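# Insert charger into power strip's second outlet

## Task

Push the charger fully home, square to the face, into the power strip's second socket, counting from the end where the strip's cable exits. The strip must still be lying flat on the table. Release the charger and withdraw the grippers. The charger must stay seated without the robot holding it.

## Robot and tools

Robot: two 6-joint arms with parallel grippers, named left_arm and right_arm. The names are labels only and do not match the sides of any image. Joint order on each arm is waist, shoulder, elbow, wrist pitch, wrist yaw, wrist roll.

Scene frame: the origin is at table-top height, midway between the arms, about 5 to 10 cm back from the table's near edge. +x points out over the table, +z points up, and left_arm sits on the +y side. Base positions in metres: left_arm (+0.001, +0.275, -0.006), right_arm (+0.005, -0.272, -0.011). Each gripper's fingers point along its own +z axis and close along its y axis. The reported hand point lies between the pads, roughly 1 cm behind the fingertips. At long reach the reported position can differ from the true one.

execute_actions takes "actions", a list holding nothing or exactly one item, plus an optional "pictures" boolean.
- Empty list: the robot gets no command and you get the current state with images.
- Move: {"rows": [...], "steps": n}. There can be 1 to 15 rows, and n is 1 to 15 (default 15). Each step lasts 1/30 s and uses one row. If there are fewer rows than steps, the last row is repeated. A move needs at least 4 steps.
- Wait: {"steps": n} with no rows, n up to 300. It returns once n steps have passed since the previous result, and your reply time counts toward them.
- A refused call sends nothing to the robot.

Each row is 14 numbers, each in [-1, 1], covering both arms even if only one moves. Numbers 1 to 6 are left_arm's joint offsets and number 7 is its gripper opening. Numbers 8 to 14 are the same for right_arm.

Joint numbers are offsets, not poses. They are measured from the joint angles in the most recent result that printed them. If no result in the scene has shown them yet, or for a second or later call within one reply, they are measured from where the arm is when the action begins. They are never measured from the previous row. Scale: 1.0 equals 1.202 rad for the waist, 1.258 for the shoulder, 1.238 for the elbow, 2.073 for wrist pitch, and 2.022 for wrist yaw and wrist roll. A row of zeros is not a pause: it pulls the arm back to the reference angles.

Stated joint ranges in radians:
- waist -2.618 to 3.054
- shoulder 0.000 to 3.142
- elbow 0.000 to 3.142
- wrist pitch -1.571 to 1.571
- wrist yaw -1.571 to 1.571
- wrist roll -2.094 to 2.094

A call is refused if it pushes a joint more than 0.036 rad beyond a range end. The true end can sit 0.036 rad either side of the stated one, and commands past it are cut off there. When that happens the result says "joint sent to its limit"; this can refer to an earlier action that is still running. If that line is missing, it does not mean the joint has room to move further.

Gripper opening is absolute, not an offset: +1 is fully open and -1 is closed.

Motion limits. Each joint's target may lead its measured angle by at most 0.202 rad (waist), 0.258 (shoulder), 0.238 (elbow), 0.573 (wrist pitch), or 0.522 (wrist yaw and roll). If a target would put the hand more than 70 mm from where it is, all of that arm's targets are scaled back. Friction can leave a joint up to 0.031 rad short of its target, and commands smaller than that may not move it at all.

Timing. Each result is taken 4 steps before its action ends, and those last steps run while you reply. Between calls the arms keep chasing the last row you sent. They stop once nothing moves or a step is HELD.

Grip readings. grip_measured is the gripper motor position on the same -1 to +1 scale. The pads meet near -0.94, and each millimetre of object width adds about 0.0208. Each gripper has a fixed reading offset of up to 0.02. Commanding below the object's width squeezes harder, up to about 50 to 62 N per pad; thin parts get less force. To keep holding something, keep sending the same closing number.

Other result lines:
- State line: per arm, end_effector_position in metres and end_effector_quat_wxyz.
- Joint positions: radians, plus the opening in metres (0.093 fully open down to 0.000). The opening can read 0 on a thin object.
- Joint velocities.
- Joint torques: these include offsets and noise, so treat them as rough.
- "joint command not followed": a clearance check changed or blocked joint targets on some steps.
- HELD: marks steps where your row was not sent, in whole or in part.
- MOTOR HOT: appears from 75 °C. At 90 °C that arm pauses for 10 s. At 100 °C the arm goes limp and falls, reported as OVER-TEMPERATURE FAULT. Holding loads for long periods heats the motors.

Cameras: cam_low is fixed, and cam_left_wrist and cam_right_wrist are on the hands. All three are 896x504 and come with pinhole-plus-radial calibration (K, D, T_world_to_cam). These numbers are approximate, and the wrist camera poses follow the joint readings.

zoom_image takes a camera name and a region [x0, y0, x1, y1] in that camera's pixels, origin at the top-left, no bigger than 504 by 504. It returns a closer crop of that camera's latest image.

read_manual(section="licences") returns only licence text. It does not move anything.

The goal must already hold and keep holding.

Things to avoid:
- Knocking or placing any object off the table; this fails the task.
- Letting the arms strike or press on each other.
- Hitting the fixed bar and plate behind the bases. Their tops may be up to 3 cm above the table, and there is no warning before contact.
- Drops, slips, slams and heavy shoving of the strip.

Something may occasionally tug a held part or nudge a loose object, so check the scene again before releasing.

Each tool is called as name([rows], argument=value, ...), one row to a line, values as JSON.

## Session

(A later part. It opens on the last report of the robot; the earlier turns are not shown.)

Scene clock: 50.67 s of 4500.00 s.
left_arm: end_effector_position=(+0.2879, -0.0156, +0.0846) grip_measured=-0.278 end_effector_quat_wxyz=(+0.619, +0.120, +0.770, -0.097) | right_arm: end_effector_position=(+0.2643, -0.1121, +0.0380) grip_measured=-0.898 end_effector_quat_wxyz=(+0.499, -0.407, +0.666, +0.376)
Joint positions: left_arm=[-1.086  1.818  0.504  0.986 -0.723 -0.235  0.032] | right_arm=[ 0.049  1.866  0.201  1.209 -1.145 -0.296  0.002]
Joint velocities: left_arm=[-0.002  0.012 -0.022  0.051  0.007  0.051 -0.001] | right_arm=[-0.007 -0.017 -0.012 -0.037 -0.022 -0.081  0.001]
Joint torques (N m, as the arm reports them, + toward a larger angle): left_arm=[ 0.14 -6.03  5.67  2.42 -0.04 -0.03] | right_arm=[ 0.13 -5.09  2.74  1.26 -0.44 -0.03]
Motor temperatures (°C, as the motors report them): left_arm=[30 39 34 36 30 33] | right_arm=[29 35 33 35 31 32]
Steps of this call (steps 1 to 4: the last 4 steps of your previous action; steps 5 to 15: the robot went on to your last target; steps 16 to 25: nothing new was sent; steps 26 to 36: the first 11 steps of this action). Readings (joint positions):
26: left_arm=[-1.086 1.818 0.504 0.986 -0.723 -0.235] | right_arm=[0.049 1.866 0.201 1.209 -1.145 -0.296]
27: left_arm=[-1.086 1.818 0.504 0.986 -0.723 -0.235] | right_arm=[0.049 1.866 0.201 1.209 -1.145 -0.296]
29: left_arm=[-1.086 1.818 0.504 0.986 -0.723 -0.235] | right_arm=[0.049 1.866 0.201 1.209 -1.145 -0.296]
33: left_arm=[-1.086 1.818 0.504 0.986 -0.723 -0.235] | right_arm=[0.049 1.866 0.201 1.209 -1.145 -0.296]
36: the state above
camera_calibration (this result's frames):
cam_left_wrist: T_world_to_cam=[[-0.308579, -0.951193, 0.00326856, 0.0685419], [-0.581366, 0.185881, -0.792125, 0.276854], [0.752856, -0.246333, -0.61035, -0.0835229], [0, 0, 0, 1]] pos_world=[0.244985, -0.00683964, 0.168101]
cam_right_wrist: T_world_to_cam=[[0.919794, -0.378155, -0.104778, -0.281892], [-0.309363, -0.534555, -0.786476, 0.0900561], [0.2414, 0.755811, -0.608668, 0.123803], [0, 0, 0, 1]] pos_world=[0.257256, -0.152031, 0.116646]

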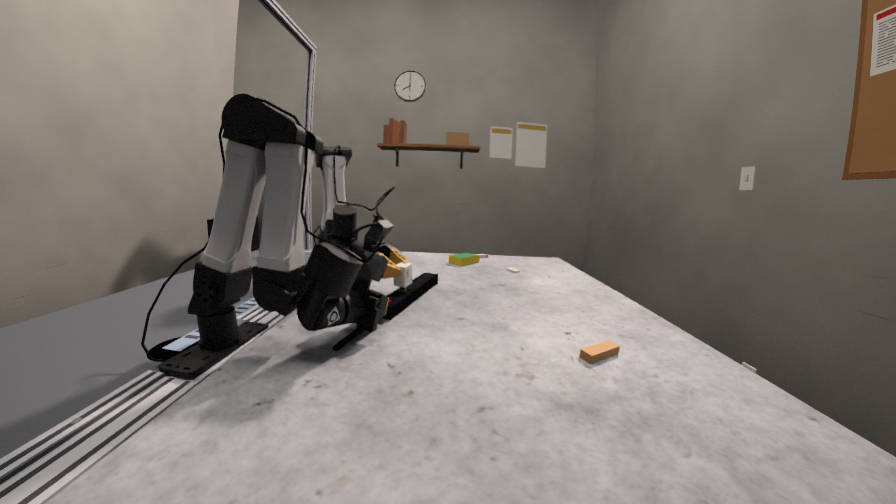

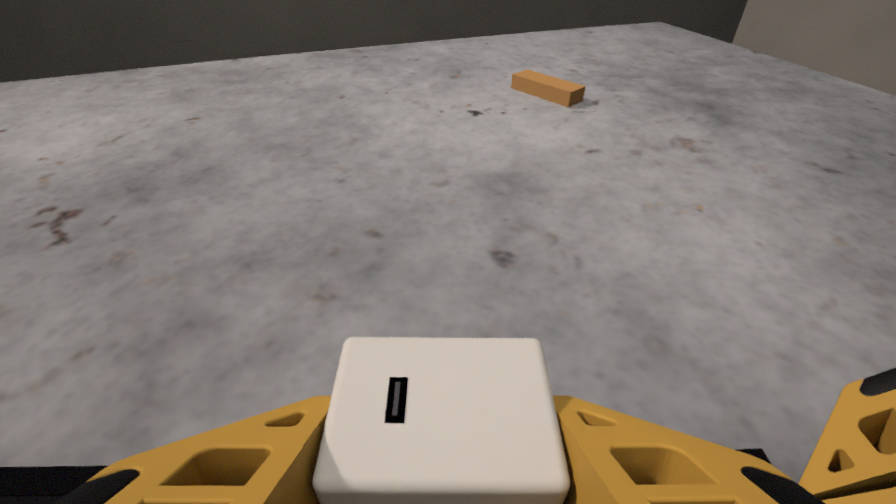

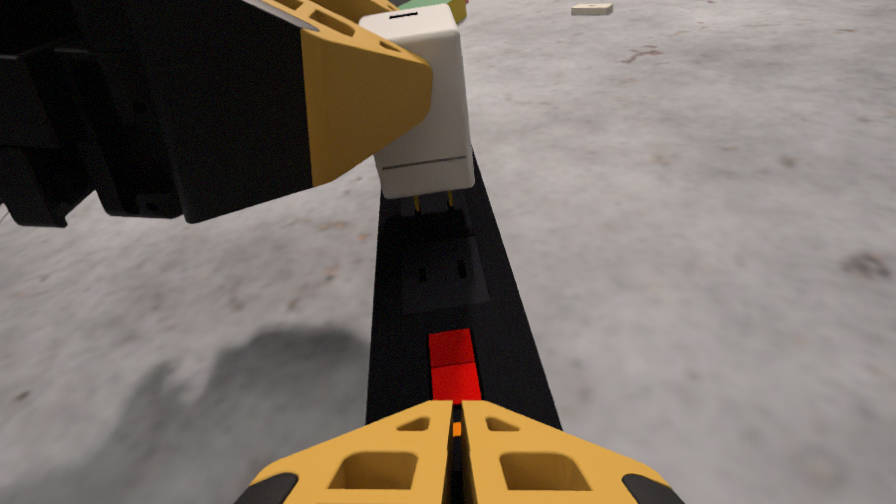

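execute_actions([
  {"rows": [[0,0.013,0,0.015,0,0,-0.45,0,0,0,-0.0285,0,0,-0.9],[0,0.014,0,0.015,0,0,-0.45,0,0,0,-0.0285,0,0,-0.9],[0,0.015,0,0.015,0,0,-0.45,0,0,0,-0.0285,0,0,-0.9],[0,0.0155,0,0.015,0,0,-0.45,0,0,0,-0.0285,0,0,-0.9],[0,0.016,0,0.015,0,0,-0.45,0,0,0,-0.0285,0,0,-0.9],[0,0.0165,0,0.015,0,0,-0.45,0,0,0,-0.0285,0,0,-0.9],[0,0.017,0,0.015,0,0,-0.45,0,0,0,-0.0285,0,0,-0.9]], "steps": 15},
], pictures=true)

zoom_image(camera="cam_right_wrist", region=[375, 140, 495, 250])

Scene clock: 51.30 s of 4500.00 s.
left_arm: end_effector_position=(+0.2879, -0.0156, +0.0846) grip_measured=-0.278 end_effector_quat_wxyz=(+0.619, +0.120, +0.770, -0.097) | right_arm: end_effector_position=(+0.2643, -0.1121, +0.0380) grip_measured=-0.898 end_effector_quat_wxyz=(+0.499, -0.407, +0.666, +0.376)
Joint positions: left_arm=[-1.086  1.818  0.504  0.986 -0.723 -0.235  0.032] | right_arm=[ 0.049  1.866  0.201  1.209 -1.145 -0.296  0.002]
Joint velocities: left_arm=[-0.012  0.012  0.002  0.007  0.007  0.007  0.   ] | right_arm=[ 0.012 -0.002  0.012 -0.022  0.007 -0.037  0.   ]
Joint torques (N m, as the arm reports them, + toward a larger angle): left_arm=[ 0.13 -5.69  5.61  2.41 -0.07 -0.04] | right_arm=[ 0.11 -5.12  2.72  1.26 -0.45 -0.03]
Motor temperatures (°C, as the motors report them): left_arm=[30 39 34 36 30 33] | right_arm=[29 35 33 35 31 32]
Steps of this call (steps 1 to 4: the last 4 steps of your previous action; steps 5 to 8: the robot went on to your last target; steps 9 to 19: the first 11 steps of this action). Readings (joint positions):
9: left_arm=[-1.086 1.818 0.504 0.986 -0.723 -0.235] | right_arm=[0.049 1.866 0.201 1.209 -1.145 -0.296]
10: left_arm=[-1.086 1.818 0.504 0.986 -0.723 -0.235] | right_arm=[0.049 1.866 0.201 1.209 -1.145 -0.296]
12: left_arm=[-1.086 1.818 0.504 0.986 -0.723 -0.235] | right_arm=[0.049 1.866 0.201 1.209 -1.145 -0.296]
16: left_arm=[-1.086 1.818 0.504 0.986 -0.723 -0.235] | right_arm=[0.049 1.866 0.201 1.209 -1.145 -0.296]
19: the state above
camera_calibration (this result's frames):
cam_left_wrist: T_world_to_cam=[[-0.308579, -0.951193, 0.00326856, 0.0685419], [-0.581366, 0.185881, -0.792125, 0.276854], [0.752856, -0.246333, -0.61035, -0.0835229], [0, 0, 0, 1]] pos_world=[0.244985, -0.00683964, 0.168101]
cam_right_wrist: T_world_to_cam=[[0.919794, -0.378155, -0.104778, -0.281892], [-0.309363, -0.534555, -0.786476, 0.0900561], [0.2414, 0.755811, -0.608668, 0.123803], [0, 0, 0, 1]] pos_world=[0.257256, -0.152031, 0.116646]

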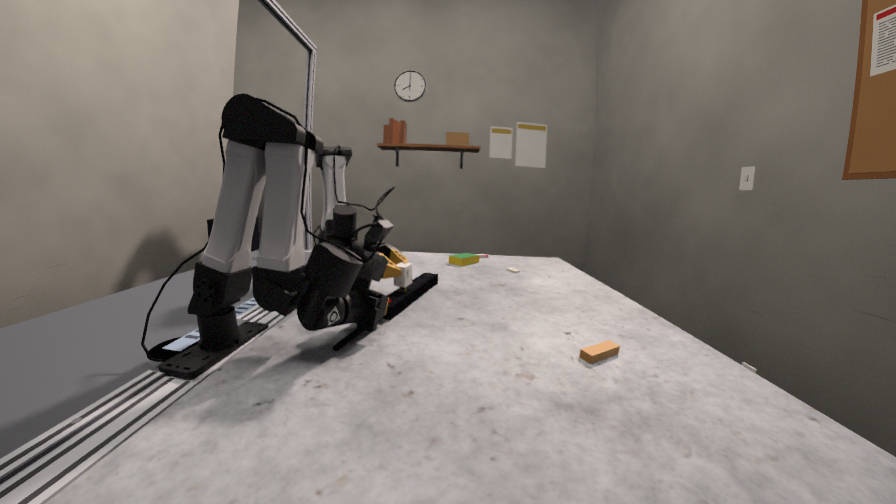

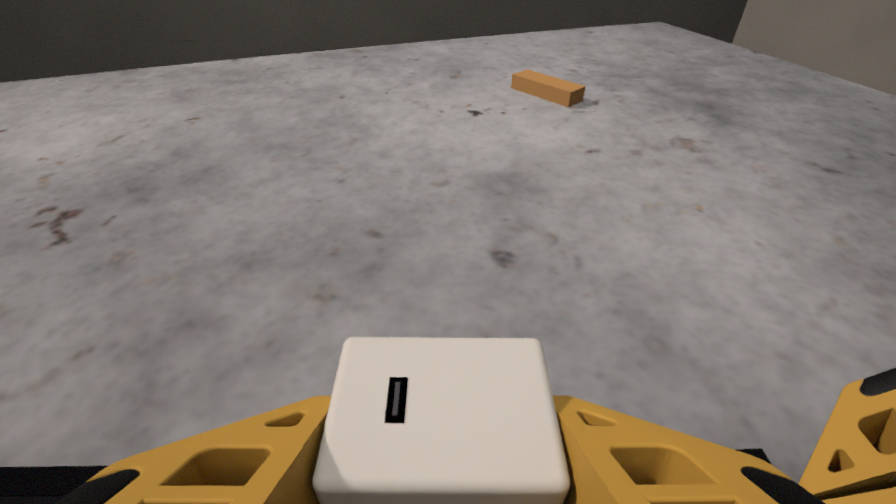

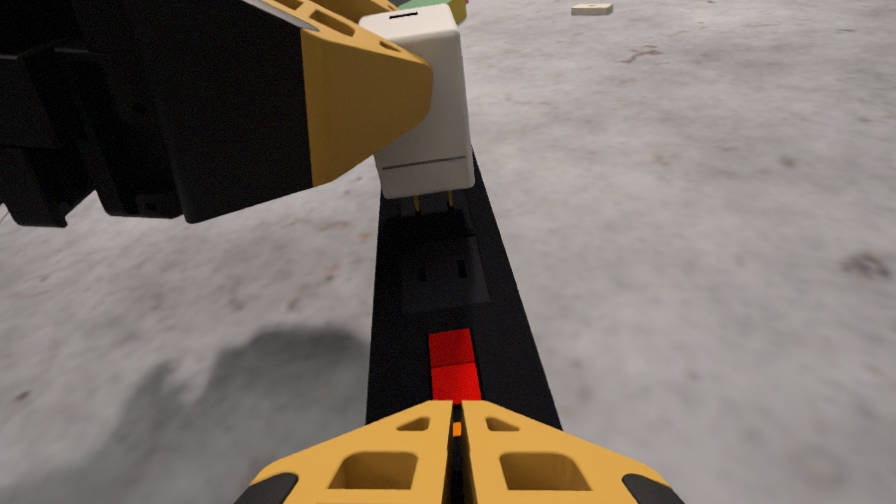

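Region (375, 140, 495, 250) of cam_right_wrist's 896x504 image, scaled by 4.200, with more detail than that image has; it fills the top 462 rows of this view, and the rest is white.

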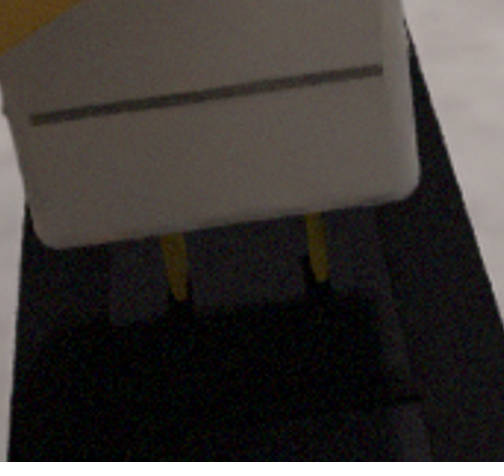

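execute_actions([
  {"rows": [[0,0.017,0,0.015,0,0,-0.45,0,0,0,-0.0285,0,0,-0.9],[0,0.018,0,0.015,0,0,-0.45,0,0,0,-0.0285,0,0,-0.9],[0,0.019,0,0.015,0,0,-0.45,0,0,0,-0.0285,0,0,-0.9],[0,0.020,0,0.015,0,0,-0.45,0,0,0,-0.0285,0,0,-0.9],[0,0.021,0,0.015,0,0,-0.45,0,0,0,-0.0285,0,0,-0.9],[0,0.022,0,0.015,0,0,-0.45,0,0,0,-0.0285,0,0,-0.9]], "steps": 14},
], pictures=true)

zoom_image(camera="cam_right_wrist", region=[375, 140, 495, 250])

Scene clock: 51.93 s of 4500.00 s.
left_arm: end_effector_position=(+0.2882, -0.0159, +0.0821) grip_measured=-0.278 end_effector_quat_wxyz=(+0.619, +0.120, +0.770, -0.096) | right_arm: end_effector_position=(+0.2643, -0.1121, +0.0380) grip_measured=-0.898 end_effector_quat_wxyz=(+0.499, -0.407, +0.666, +0.376)
Joint positions: left_arm=[-1.086  1.83   0.504  0.996 -0.723 -0.235  0.032] | right_arm=[ 0.049  1.866  0.201  1.209 -1.145 -0.296  0.002]
Joint velocities: left_arm=[ 0.022  0.012  0.002 -0.007  0.022  0.066 -0.001] | right_arm=[ 0.002 -0.007  0.002 -0.051 -0.022  0.007 -0.001]
Joint torques (N m, as the arm reports them, + toward a larger angle): left_arm=[ 0.16 -6.4   5.55  2.29 -0.08 -0.04] | right_arm=[ 0.15 -5.12  2.72  1.26 -0.45 -0.03]
Motor temperatures (°C, as the motors report them): left_arm=[30 39 34 36 30 33] | right_arm=[29 35 33 35 31 32]
Steps of this call (steps 1 to 4: the last 4 steps of your previous action; steps 5 to 9: the robot went on to your last target; steps 10 to 19: the first 10 steps of this action). Readings (joint positions):
10: left_arm=[-1.086 1.822 0.504 0.988 -0.723 -0.235] | right_arm=[0.049 1.866 0.201 1.209 -1.145 -0.296]
11: left_arm=[-1.086 1.825 0.504 0.988 -0.723 -0.235] | right_arm=[0.049 1.866 0.201 1.209 -1.145 -0.296]
13: left_arm=[-1.086 1.827 0.504 0.992 -0.723 -0.235] | right_arm=[0.049 1.866 0.201 1.209 -1.145 -0.296]
17: left_arm=[-1.086 1.830 0.504 0.995 -0.723 -0.235] | right_arm=[0.049 1.866 0.201 1.209 -1.145 -0.296]
19: the state above
camera_calibration (this result's frames):
cam_left_wrist: T_world_to_cam=[[-0.308537, -0.95121, 0.00222965, 0.068453], [-0.581961, 0.186911, -0.791445, 0.2752], [0.752414, -0.245487, -0.611236, -0.0850429], [0, 0, 0, 1]] pos_world=[0.245263, -0.0072017, 0.165671]
cam_right_wrist: T_world_to_cam=[[0.919794, -0.378155, -0.104778, -0.281892], [-0.309363, -0.534555, -0.786476, 0.0900561], [0.2414, 0.755811, -0.608668, 0.123803], [0, 0, 0, 1]] pos_world=[0.257256, -0.152031, 0.116646]

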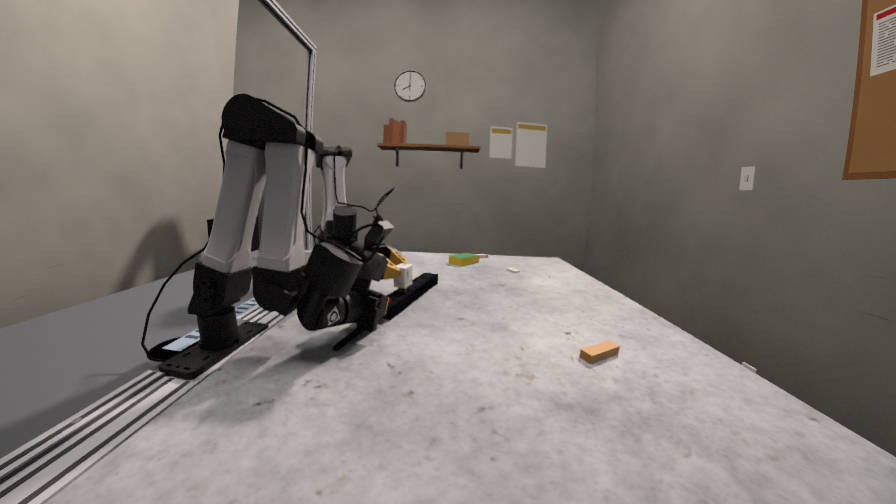

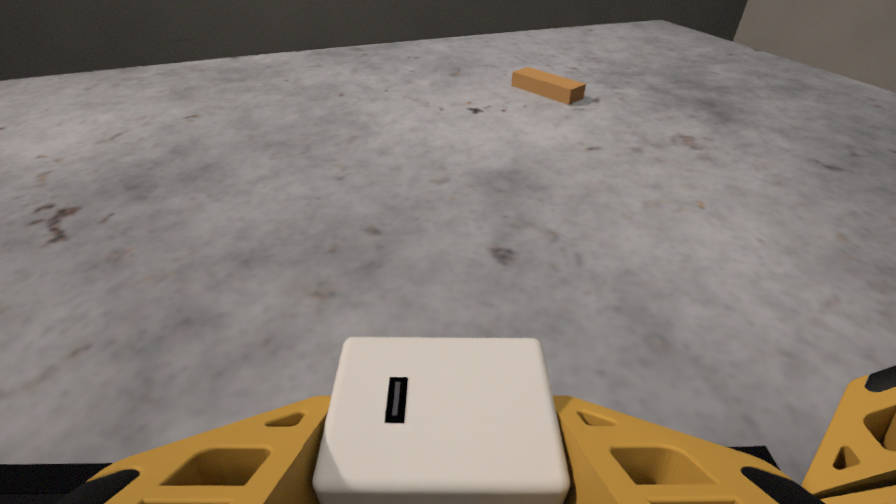

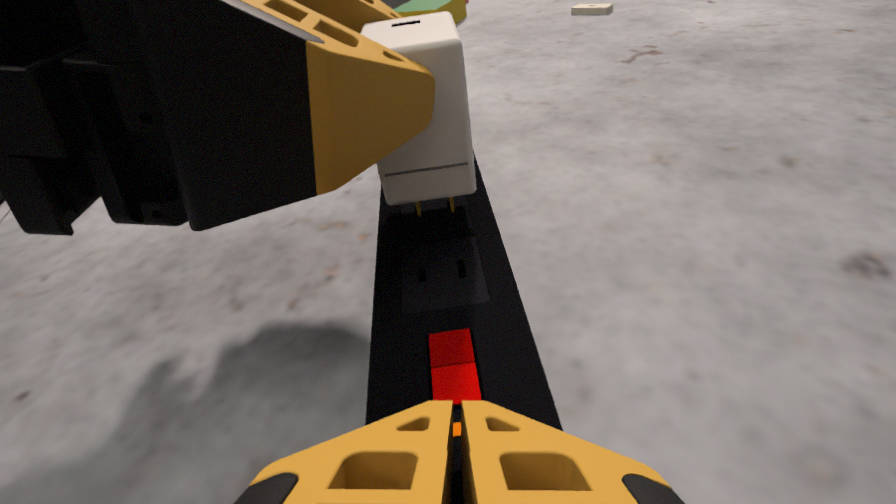

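Region (375, 140, 495, 250) of cam_right_wrist's 896x504 image, scaled by 4.200, with more detail than that image has; it fills the top 462 rows of this view, and the rest is white.

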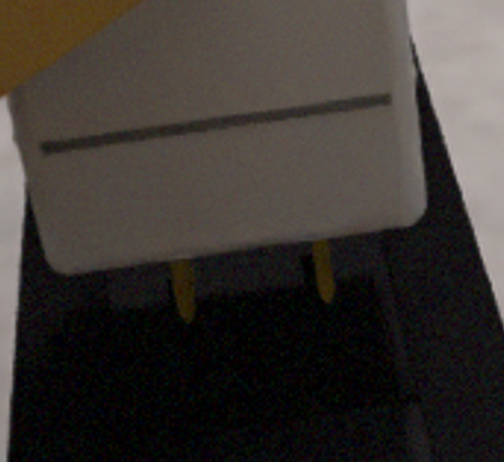

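execute_actions([
  {"rows": [[0,0.006,0,0.009,0,0,-0.45,0,0,0,-0.0285,0,0,-0.9],[0,0.006,0,0.007,0,0,-0.45,0,0,0,-0.0285,0,0,-0.9],[0,0.006,0,0.005,0,0,-0.45,0,0,0,-0.0285,0,0,-0.9],[0,0.006,0,0.004,0,0,-0.45,0,0,0,-0.0285,0,0,-0.9],[0,0.006,0,0.003,0,0,-0.45,0,0,0,-0.0285,0,0,-0.9],[0,0.006,0,0.002,0,0,-0.45,0,0,0,-0.0285,0,0,-0.9],[0,0.006,0,0.001,0,0,-0.45,0,0,0,-0.0285,0,0,-0.9]], "steps": 14},
], pictures=true)

zoom_image(camera="cam_right_wrist", region=[375, 140, 495, 250])

Scene clock: 53.07 s of 4500.00 s.
left_arm: end_effector_position=(+0.2882, -0.0159, +0.0822) grip_measured=-0.278 end_effector_quat_wxyz=(+0.619, +0.120, +0.770, -0.096) | right_arm: end_effector_position=(+0.2643, -0.1121, +0.0380) grip_measured=-0.898 end_effector_quat_wxyz=(+0.499, -0.407, +0.666, +0.376)
Joint positions: left_arm=[-1.086  1.83   0.504  0.997 -0.723 -0.235  0.032] | right_arm=[ 0.049  1.866  0.201  1.209 -1.145 -0.296  0.002]
Joint velocities: left_arm=[-0.027  0.007  0.002 -0.066  0.081 -0.007 -0.   ] | right_arm=[-0.012 -0.007 -0.002 -0.066  0.022  0.022 -0.   ]
Joint torques (N m, as the arm reports them, + toward a larger angle): left_arm=[ 0.18 -6.9   5.57  2.11 -0.06 -0.03] | right_arm=[ 0.13 -5.09  2.76  1.27 -0.45 -0.03]
Motor temperatures (°C, as the motors report them): left_arm=[30 39 34 36 30 33] | right_arm=[29 35 33 35 31 32]
Steps of this call (steps 1 to 4: the last 4 steps of your previous action; steps 5 to 15: the robot went on to your last target; steps 16 to 24: nothing new was sent; steps 25 to 34: the first 10 steps of this action). Readings (joint positions):
25: left_arm=[-1.086 1.830 0.504 0.997 -0.723 -0.235] | right_arm=[0.049 1.866 0.201 1.209 -1.145 -0.296]
26: left_arm=[-1.086 1.830 0.504 0.997 -0.723 -0.235] | right_arm=[0.049 1.866 0.201 1.209 -1.145 -0.296]
28: left_arm=[-1.086 1.830 0.504 0.997 -0.723 -0.235] | right_arm=[0.049 1.866 0.201 1.209 -1.145 -0.296]
32: left_arm=[-1.086 1.830 0.504 0.997 -0.723 -0.235] | right_arm=[0.049 1.866 0.201 1.209 -1.145 -0.296]
34: the state above
camera_calibration (this result's frames):
cam_left_wrist: T_world_to_cam=[[-0.308547, -0.951206, 0.00248938, 0.0684169], [-0.581812, 0.186654, -0.791615, 0.275234], [0.752524, -0.245699, -0.611015, -0.0850648], [0, 0, 0, 1]] pos_world=[0.245258, -0.00719523, 0.165733]
cam_right_wrist: T_world_to_cam=[[0.919794, -0.378155, -0.104778, -0.281892], [-0.309363, -0.534555, -0.786476, 0.0900561], [0.2414, 0.755811, -0.608668, 0.123803], [0, 0, 0, 1]] pos_world=[0.257256, -0.152031, 0.116646]

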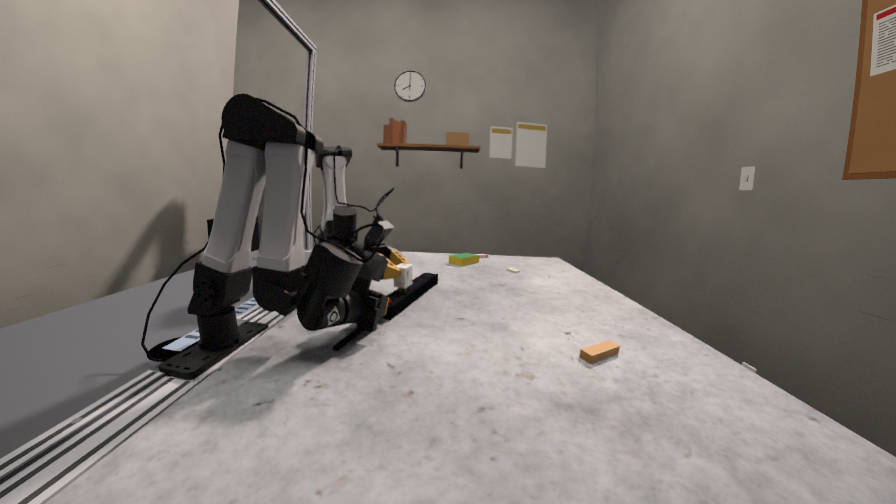

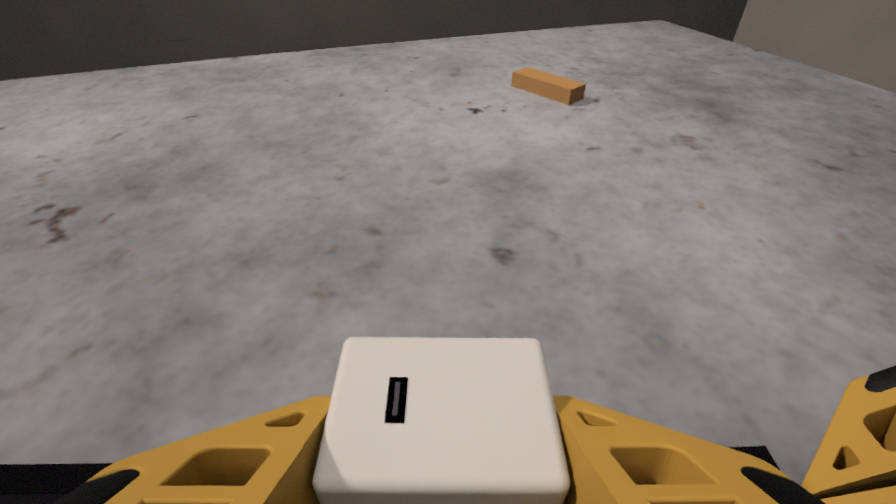

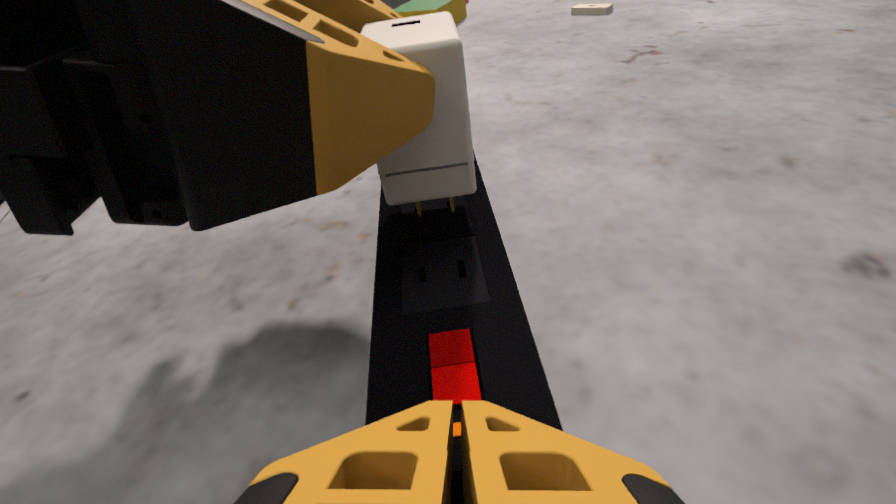

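Region (375, 140, 495, 250) of cam_right_wrist's 896x504 image, scaled by 4.200, with more detail than that image has; it fills the top 462 rows of this view, and the rest is white.

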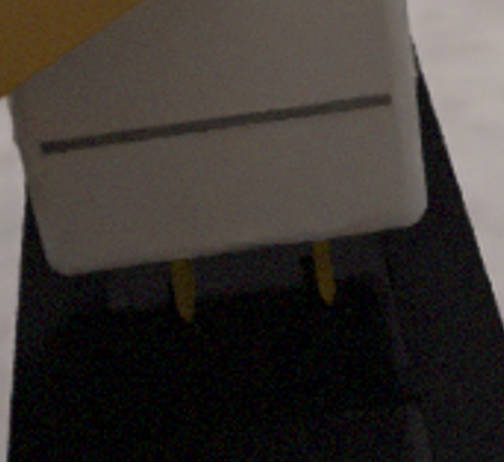

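execute_actions([
  {"rows": [[0,0.006,0,0.0,0,0,-0.45,0,0,0,-0.0285,0,0,-0.9],[0,0.006,0,-0.001,0,0,-0.45,0,0,0,-0.0285,0,0,-0.9],[0,0.006,0,-0.002,0,0,-0.45,0,0,0,-0.0285,0,0,-0.9],[0,0.006,0,-0.003,0,0,-0.45,0,0,0,-0.0285,0,0,-0.9],[0,0.006,0,-0.004,0,0,-0.45,0,0,0,-0.0285,0,0,-0.9],[0,0.006,0,-0.005,0,0,-0.45,0,0,0,-0.0285,0,0,-0.9],[0,0.006,0,-0.006,0,0,-0.45,0,0,0,-0.0285,0,0,-0.9],[0,0.006,0,-0.007,0,0,-0.45,0,0,0,-0.0285,0,0,-0.9]], "steps": 14},
], pictures=true)

zoom_image(camera="cam_right_wrist", region=[375, 140, 495, 250])

Scene clock: 53.63 s of 4500.00 s.
left_arm: end_effector_position=(+0.2881, -0.0158, +0.0821) grip_measured=-0.278 end_effector_quat_wxyz=(+0.619, +0.120, +0.770, -0.096) | right_arm: end_effector_position=(+0.2643, -0.1121, +0.0380) grip_measured=-0.898 end_effector_quat_wxyz=(+0.499, -0.407, +0.666, +0.376)
Joint positions: left_arm=[-1.086  1.83   0.504  0.996 -0.723 -0.235  0.032] | right_arm=[ 0.049  1.866  0.201  1.209 -1.145 -0.296  0.002]
Joint velocities: left_arm=[-0.012 -0.007 -0.002 -0.081 -0.007  0.022  0.   ] | right_arm=[ 0.012 -0.022  0.002 -0.007 -0.007 -0.051  0.001]
Joint torques (N m, as the arm reports them, + toward a larger angle): left_arm=[ 0.14 -6.82  5.55  1.96 -0.07 -0.04] | right_arm=[ 0.16 -5.1   2.72  1.26 -0.45 -0.04]
Motor temperatures (°C, as the motors report them): left_arm=[30 39 34 36 30 33] | right_arm=[29 35 33 35 31 32]
Steps of this call (steps 1 to 4: the last 4 steps of your previous action; steps 5 to 7: the robot went on to your last target; steps 8 to 17: the first 10 steps of this action). Readings (joint positions):
8: left_arm=[-1.086 1.830 0.504 0.997 -0.723 -0.235] | right_arm=[0.049 1.866 0.201 1.209 -1.145 -0.296]
9: left_arm=[-1.086 1.830 0.504 0.997 -0.723 -0.235] | right_arm=[0.049 1.866 0.201 1.209 -1.145 -0.296]
11: left_arm=[-1.086 1.830 0.504 0.996 -0.723 -0.235] | right_arm=[0.049 1.866 0.201 1.209 -1.145 -0.296]
15: left_arm=[-1.086 1.830 0.504 0.996 -0.723 -0.235] | right_arm=[0.049 1.866 0.201 1.209 -1.145 -0.296]
17: the state above
camera_calibration (this result's frames):
cam_left_wrist: T_world_to_cam=[[-0.308526, -0.951214, 0.00196991, 0.0684891], [-0.58211, 0.187169, -0.791275, 0.275165], [0.752303, -0.245276, -0.611458, -0.085021], [0, 0, 0, 1]] pos_world=[0.245269, -0.00720814, 0.16561]
cam_right_wrist: T_world_to_cam=[[0.919794, -0.378155, -0.104778, -0.281892], [-0.309363, -0.534555, -0.786476, 0.0900561], [0.2414, 0.755811, -0.608668, 0.123803], [0, 0, 0, 1]] pos_world=[0.257256, -0.152031, 0.116646]

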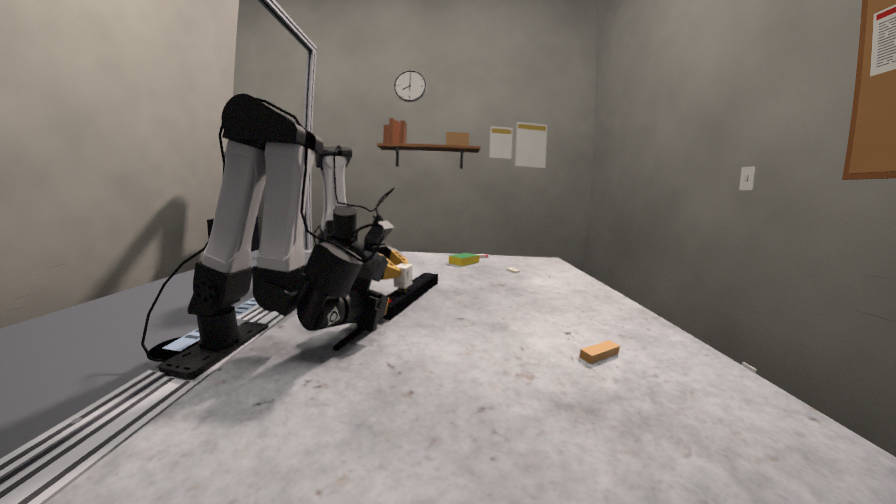

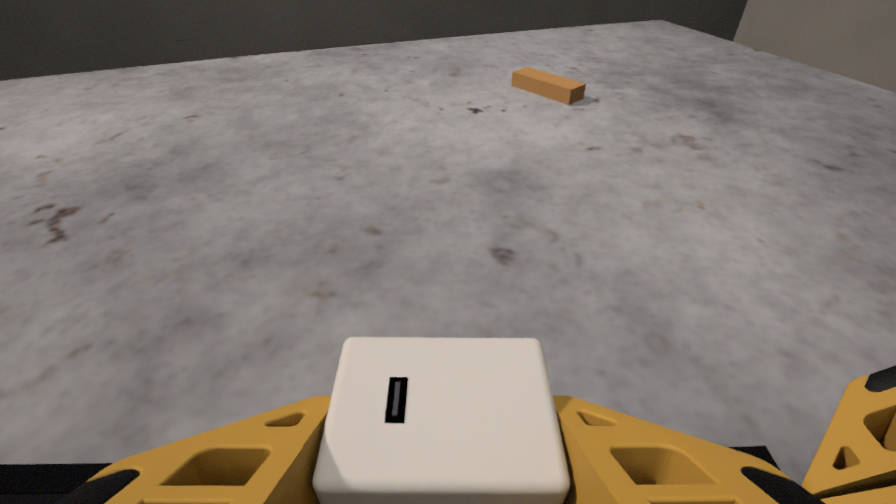

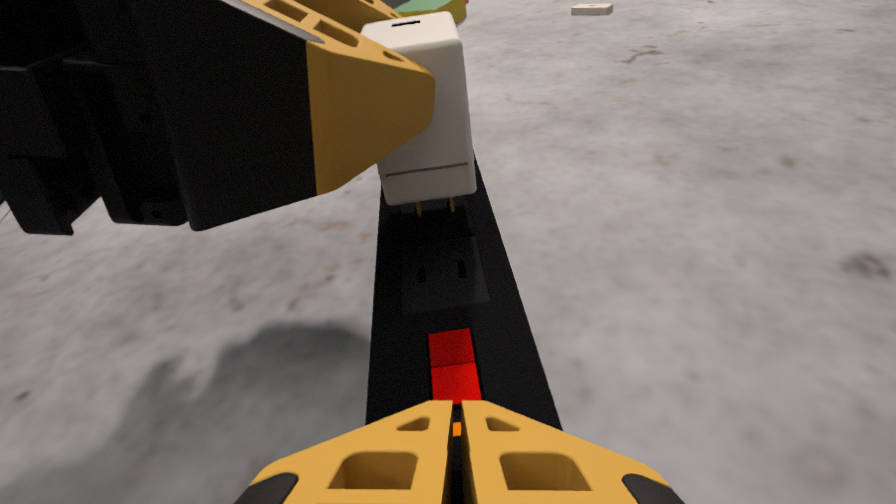

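Region (375, 140, 495, 250) of cam_right_wrist's 896x504 image, scaled by 4.200, with more detail than that image has; it fills the top 462 rows of this view, and the rest is white.

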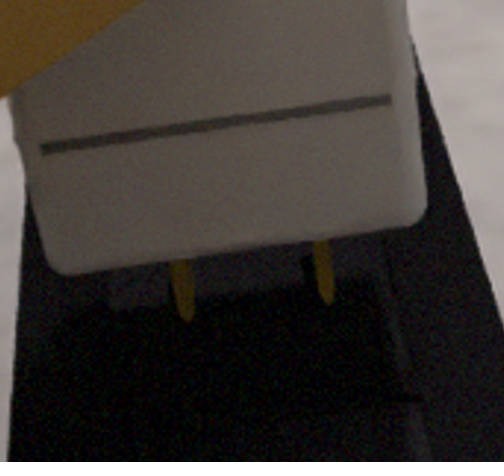

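execute_actions([
  {"rows": [[0,0.006,-0.010,-0.007,0,0,-0.45,0,0,0,-0.0285,0,0,-0.9],[0,0.006,-0.013,-0.007,0,0,-0.45,0,0,0,-0.0285,0,0,-0.9],[0,0.006,-0.015,-0.007,0,0,-0.45,0,0,0,-0.0285,0,0,-0.9],[0,0.006,-0.016,-0.007,0,0,-0.45,0,0,0,-0.0285,0,0,-0.9],[0,0.006,-0.017,-0.007,0,0,-0.45,0,0,0,-0.0285,0,0,-0.9],[0,0.006,-0.018,-0.007,0,0,-0.45,0,0,0,-0.0285,0,0,-0.9],[0,0.006,-0.019,-0.007,0,0,-0.45,0,0,0,-0.0285,0,0,-0.9],[0,0.006,-0.020,-0.007,0,0,-0.45,0,0,0,-0.0285,0,0,-0.9]], "steps": 15},
], pictures=true)

zoom_image(camera="cam_right_wrist", region=[375, 140, 495, 250])

Scene clock: 54.73 s of 4500.00 s.
left_arm: end_effector_position=(+0.2881, -0.0158, +0.0820) grip_measured=-0.278 end_effector_quat_wxyz=(+0.619, +0.120, +0.770, -0.096) | right_arm: end_effector_position=(+0.2643, -0.1121, +0.0380) grip_measured=-0.898 end_effector_quat_wxyz=(+0.499, -0.407, +0.666, +0.376)
Joint positions: left_arm=[-1.086  1.83   0.504  0.995 -0.723 -0.235  0.032] | right_arm=[ 0.049  1.866  0.201  1.209 -1.145 -0.296  0.002]
Joint velocities: left_arm=[ 0.002 -0.007  0.012  0.007  0.022 -0.037  0.001] | right_arm=[ 0.007  0.007 -0.022 -0.022 -0.007 -0.022 -0.001]
Joint torques (N m, as the arm reports them, + toward a larger angle): left_arm=[ 0.21 -6.86  3.16  1.95 -0.07 -0.03] | right_arm=[ 0.14 -5.1   2.74  1.26 -0.45 -0.04]
Motor temperatures (°C, as the motors report them): left_arm=[30 39 34 36 30 33] | right_arm=[29 35 33 35 31 32]
Steps of this call (steps 1 to 4: the last 4 steps of your previous action; steps 5 to 15: the robot went on to your last target; steps 16 to 22: nothing new was sent; steps 23 to 33: the first 11 steps of this action). Readings (joint positions):
23: left_arm=[-1.086 1.830 0.504 0.995 -0.723 -0.235] | right_arm=[0.049 1.866 0.201 1.209 -1.145 -0.296]
24: left_arm=[-1.086 1.830 0.504 0.995 -0.723 -0.235] | right_arm=[0.049 1.866 0.201 1.209 -1.145 -0.296]
26: left_arm=[-1.086 1.830 0.504 0.995 -0.723 -0.235] | right_arm=[0.049 1.866 0.201 1.209 -1.145 -0.296]
30: left_arm=[-1.086 1.830 0.504 0.995 -0.723 -0.235] | right_arm=[0.049 1.866 0.201 1.209 -1.145 -0.296]
33: the state above
camera_calibration (this result's frames):
cam_left_wrist: T_world_to_cam=[[-0.308516, -0.951218, 0.00171017, 0.0685253], [-0.582259, 0.187426, -0.791104, 0.275131], [0.752192, -0.245064, -0.611679, -0.0849992], [0, 0, 0, 1]] pos_world=[0.245274, -0.00721456, 0.165548]
cam_right_wrist: T_world_to_cam=[[0.919794, -0.378155, -0.104778, -0.281892], [-0.309363, -0.534555, -0.786476, 0.0900561], [0.2414, 0.755811, -0.608668, 0.123803], [0, 0, 0, 1]] pos_world=[0.257256, -0.152031, 0.116646]

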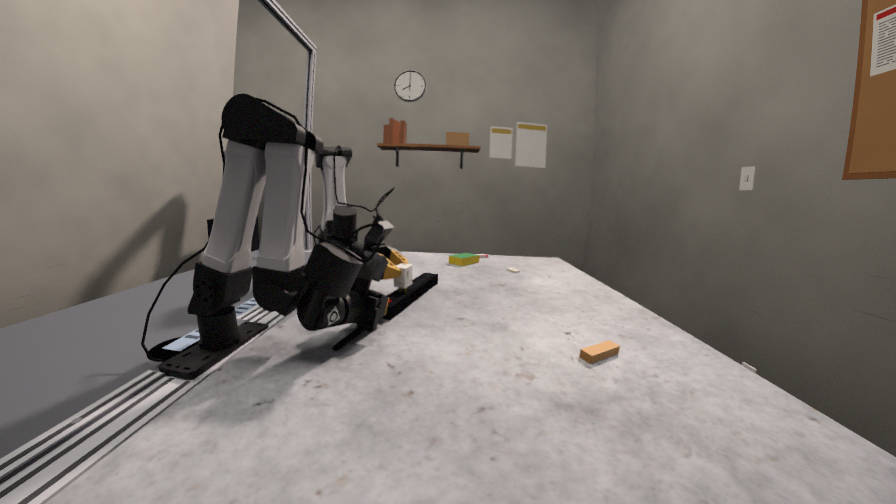

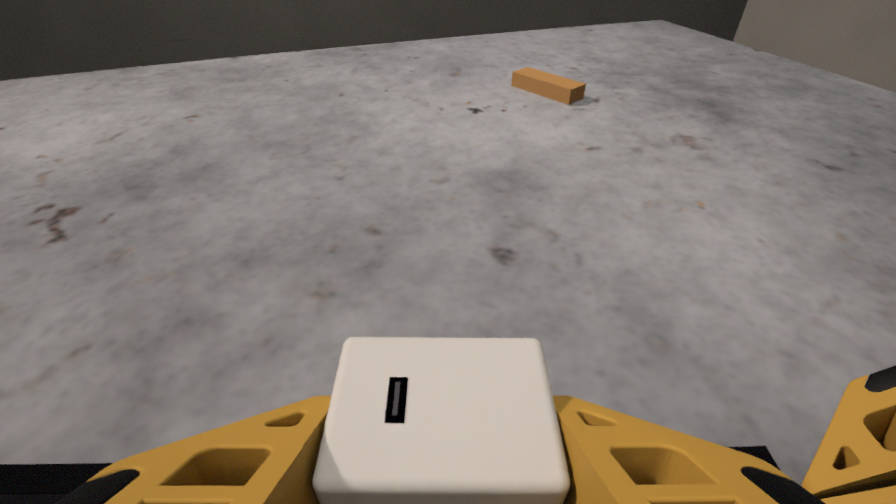

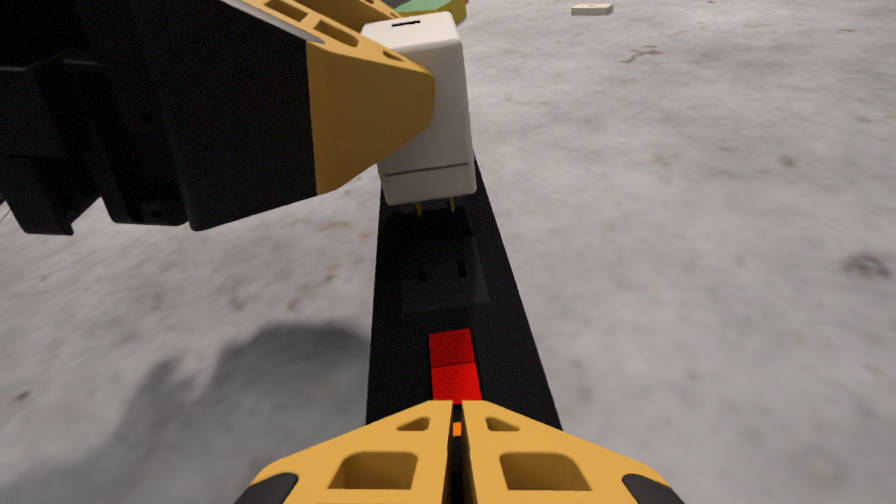

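Region (375, 140, 495, 250) of cam_right_wrist's 896x504 image, scaled by 4.200, with more detail than that image has; it fills the top 462 rows of this view, and the rest is white.

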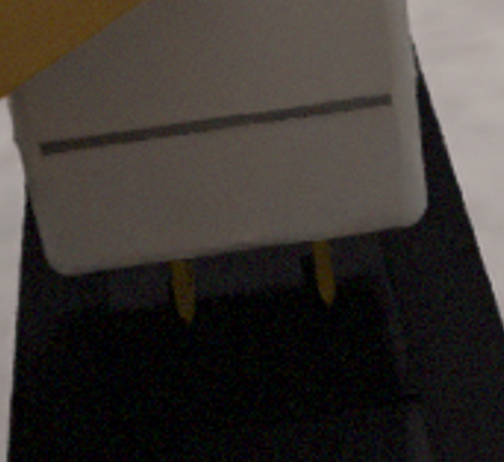

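execute_actions([
  {"rows": [[0,0.006,-0.020,-0.007,0,0,-0.45,0,0,0,-0.0285,0,0,-0.9],[0,0.006,-0.021,-0.007,0,0,-0.45,0,0,0,-0.0285,0,0,-0.9],[0,0.006,-0.022,-0.007,0,0,-0.45,0,0,0,-0.0285,0,0,-0.9],[0,0.006,-0.023,-0.007,0,0,-0.45,0,0,0,-0.0285,0,0,-0.9],[0,0.006,-0.024,-0.007,0,0,-0.45,0,0,0,-0.0285,0,0,-0.9],[0,0.006,-0.025,-0.007,0,0,-0.45,0,0,0,-0.0285,0,0,-0.9]], "steps": 13},
], pictures=true)

zoom_image(camera="cam_right_wrist", region=[375, 140, 495, 250])

Scene clock: 55.23 s of 4500.00 s.
left_arm: end_effector_position=(+0.2881, -0.0158, +0.0820) grip_measured=-0.278 end_effector_quat_wxyz=(+0.619, +0.120, +0.770, -0.096) | right_arm: end_effector_position=(+0.2643, -0.1121, +0.0380) grip_measured=-0.898 end_effector_quat_wxyz=(+0.499, -0.407, +0.666, +0.376)
Joint positions: left_arm=[-1.086  1.83   0.504  0.995 -0.723 -0.235  0.032] | right_arm=[ 0.049  1.866  0.201  1.209 -1.145 -0.296  0.002]
Joint velocities: left_arm=[ 0.012 -0.022 -0.012 -0.066 -0.037 -0.022  0.   ] | right_arm=[-0.007  0.007  0.017 -0.051 -0.007 -0.007  0.   ]
Joint torques (N m, as the arm reports them, + toward a larger angle): left_arm=[ 0.12 -6.82  2.51  1.96 -0.07 -0.03] | right_arm=[ 0.13 -5.1   2.75  1.26 -0.46 -0.03]
Motor temperatures (°C, as the motors report them): left_arm=[30 39 34 36 30 33] | right_arm=[29 35 33 35 31 32]
Steps of this call (steps 1 to 4: the last 4 steps of your previous action; steps 5 to 6: the robot went on to your last target; steps 7 to 15: the first 9 steps of this action). Readings (joint positions):
7: left_arm=[-1.086 1.830 0.504 0.995 -0.723 -0.235] | right_arm=[0.049 1.866 0.201 1.209 -1.145 -0.296]
8: left_arm=[-1.086 1.830 0.504 0.995 -0.723 -0.235] | right_arm=[0.049 1.866 0.201 1.209 -1.145 -0.296]
10: left_arm=[-1.086 1.830 0.504 0.995 -0.723 -0.235] | right_arm=[0.049 1.866 0.201 1.209 -1.145 -0.296]
14: left_arm=[-1.086 1.830 0.504 0.995 -0.723 -0.235] | right_arm=[0.049 1.866 0.201 1.209 -1.145 -0.296]
15: the state above
camera_calibration (this result's frames):
cam_left_wrist: T_world_to_cam=[[-0.308516, -0.951218, 0.00171017, 0.0685253], [-0.582259, 0.187426, -0.791104, 0.275131], [0.752192, -0.245064, -0.611679, -0.0849992], [0, 0, 0, 1]] pos_world=[0.245274, -0.00721456, 0.165548]
cam_right_wrist: T_world_to_cam=[[0.919794, -0.378155, -0.104778, -0.281892], [-0.309363, -0.534555, -0.786476, 0.0900561], [0.2414, 0.755811, -0.608668, 0.123803], [0, 0, 0, 1]] pos_world=[0.257256, -0.152031, 0.116646]

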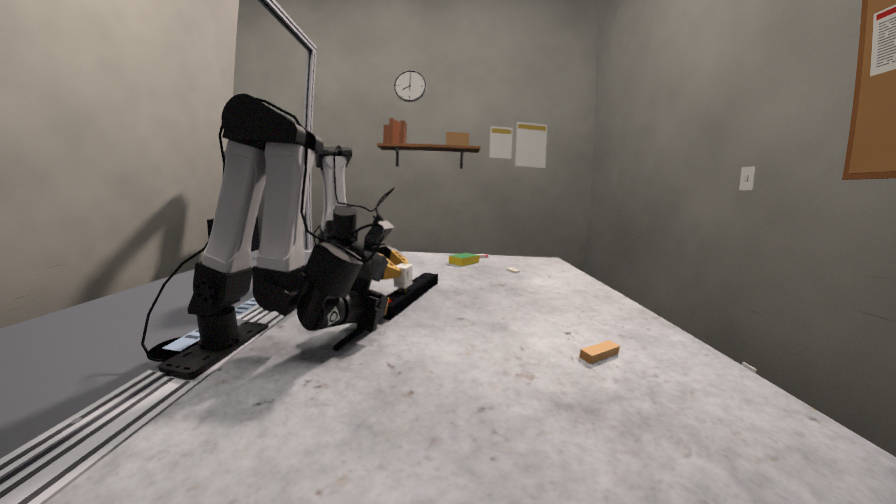

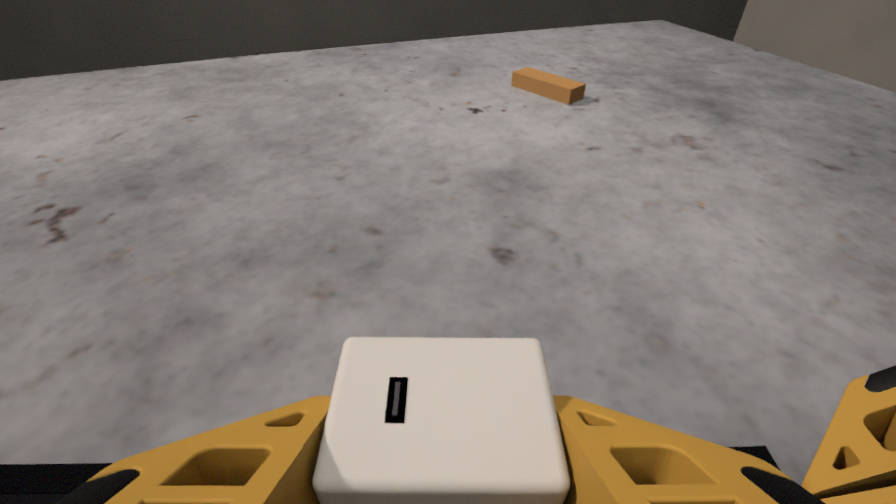

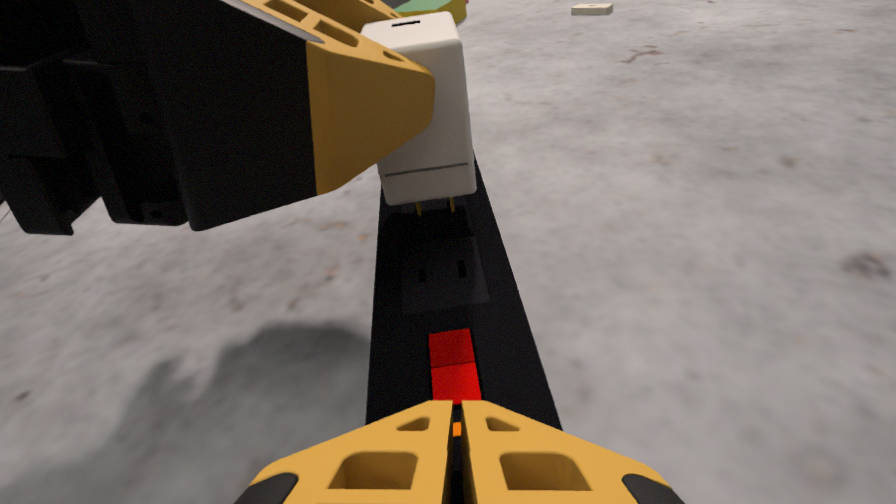

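Region (375, 140, 495, 250) of cam_right_wrist's 896x504 image, scaled by 4.200, with more detail than that image has; it fills the top 462 rows of this view, and the rest is white.

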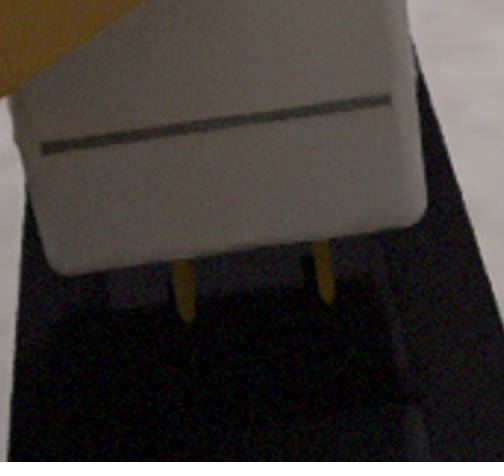

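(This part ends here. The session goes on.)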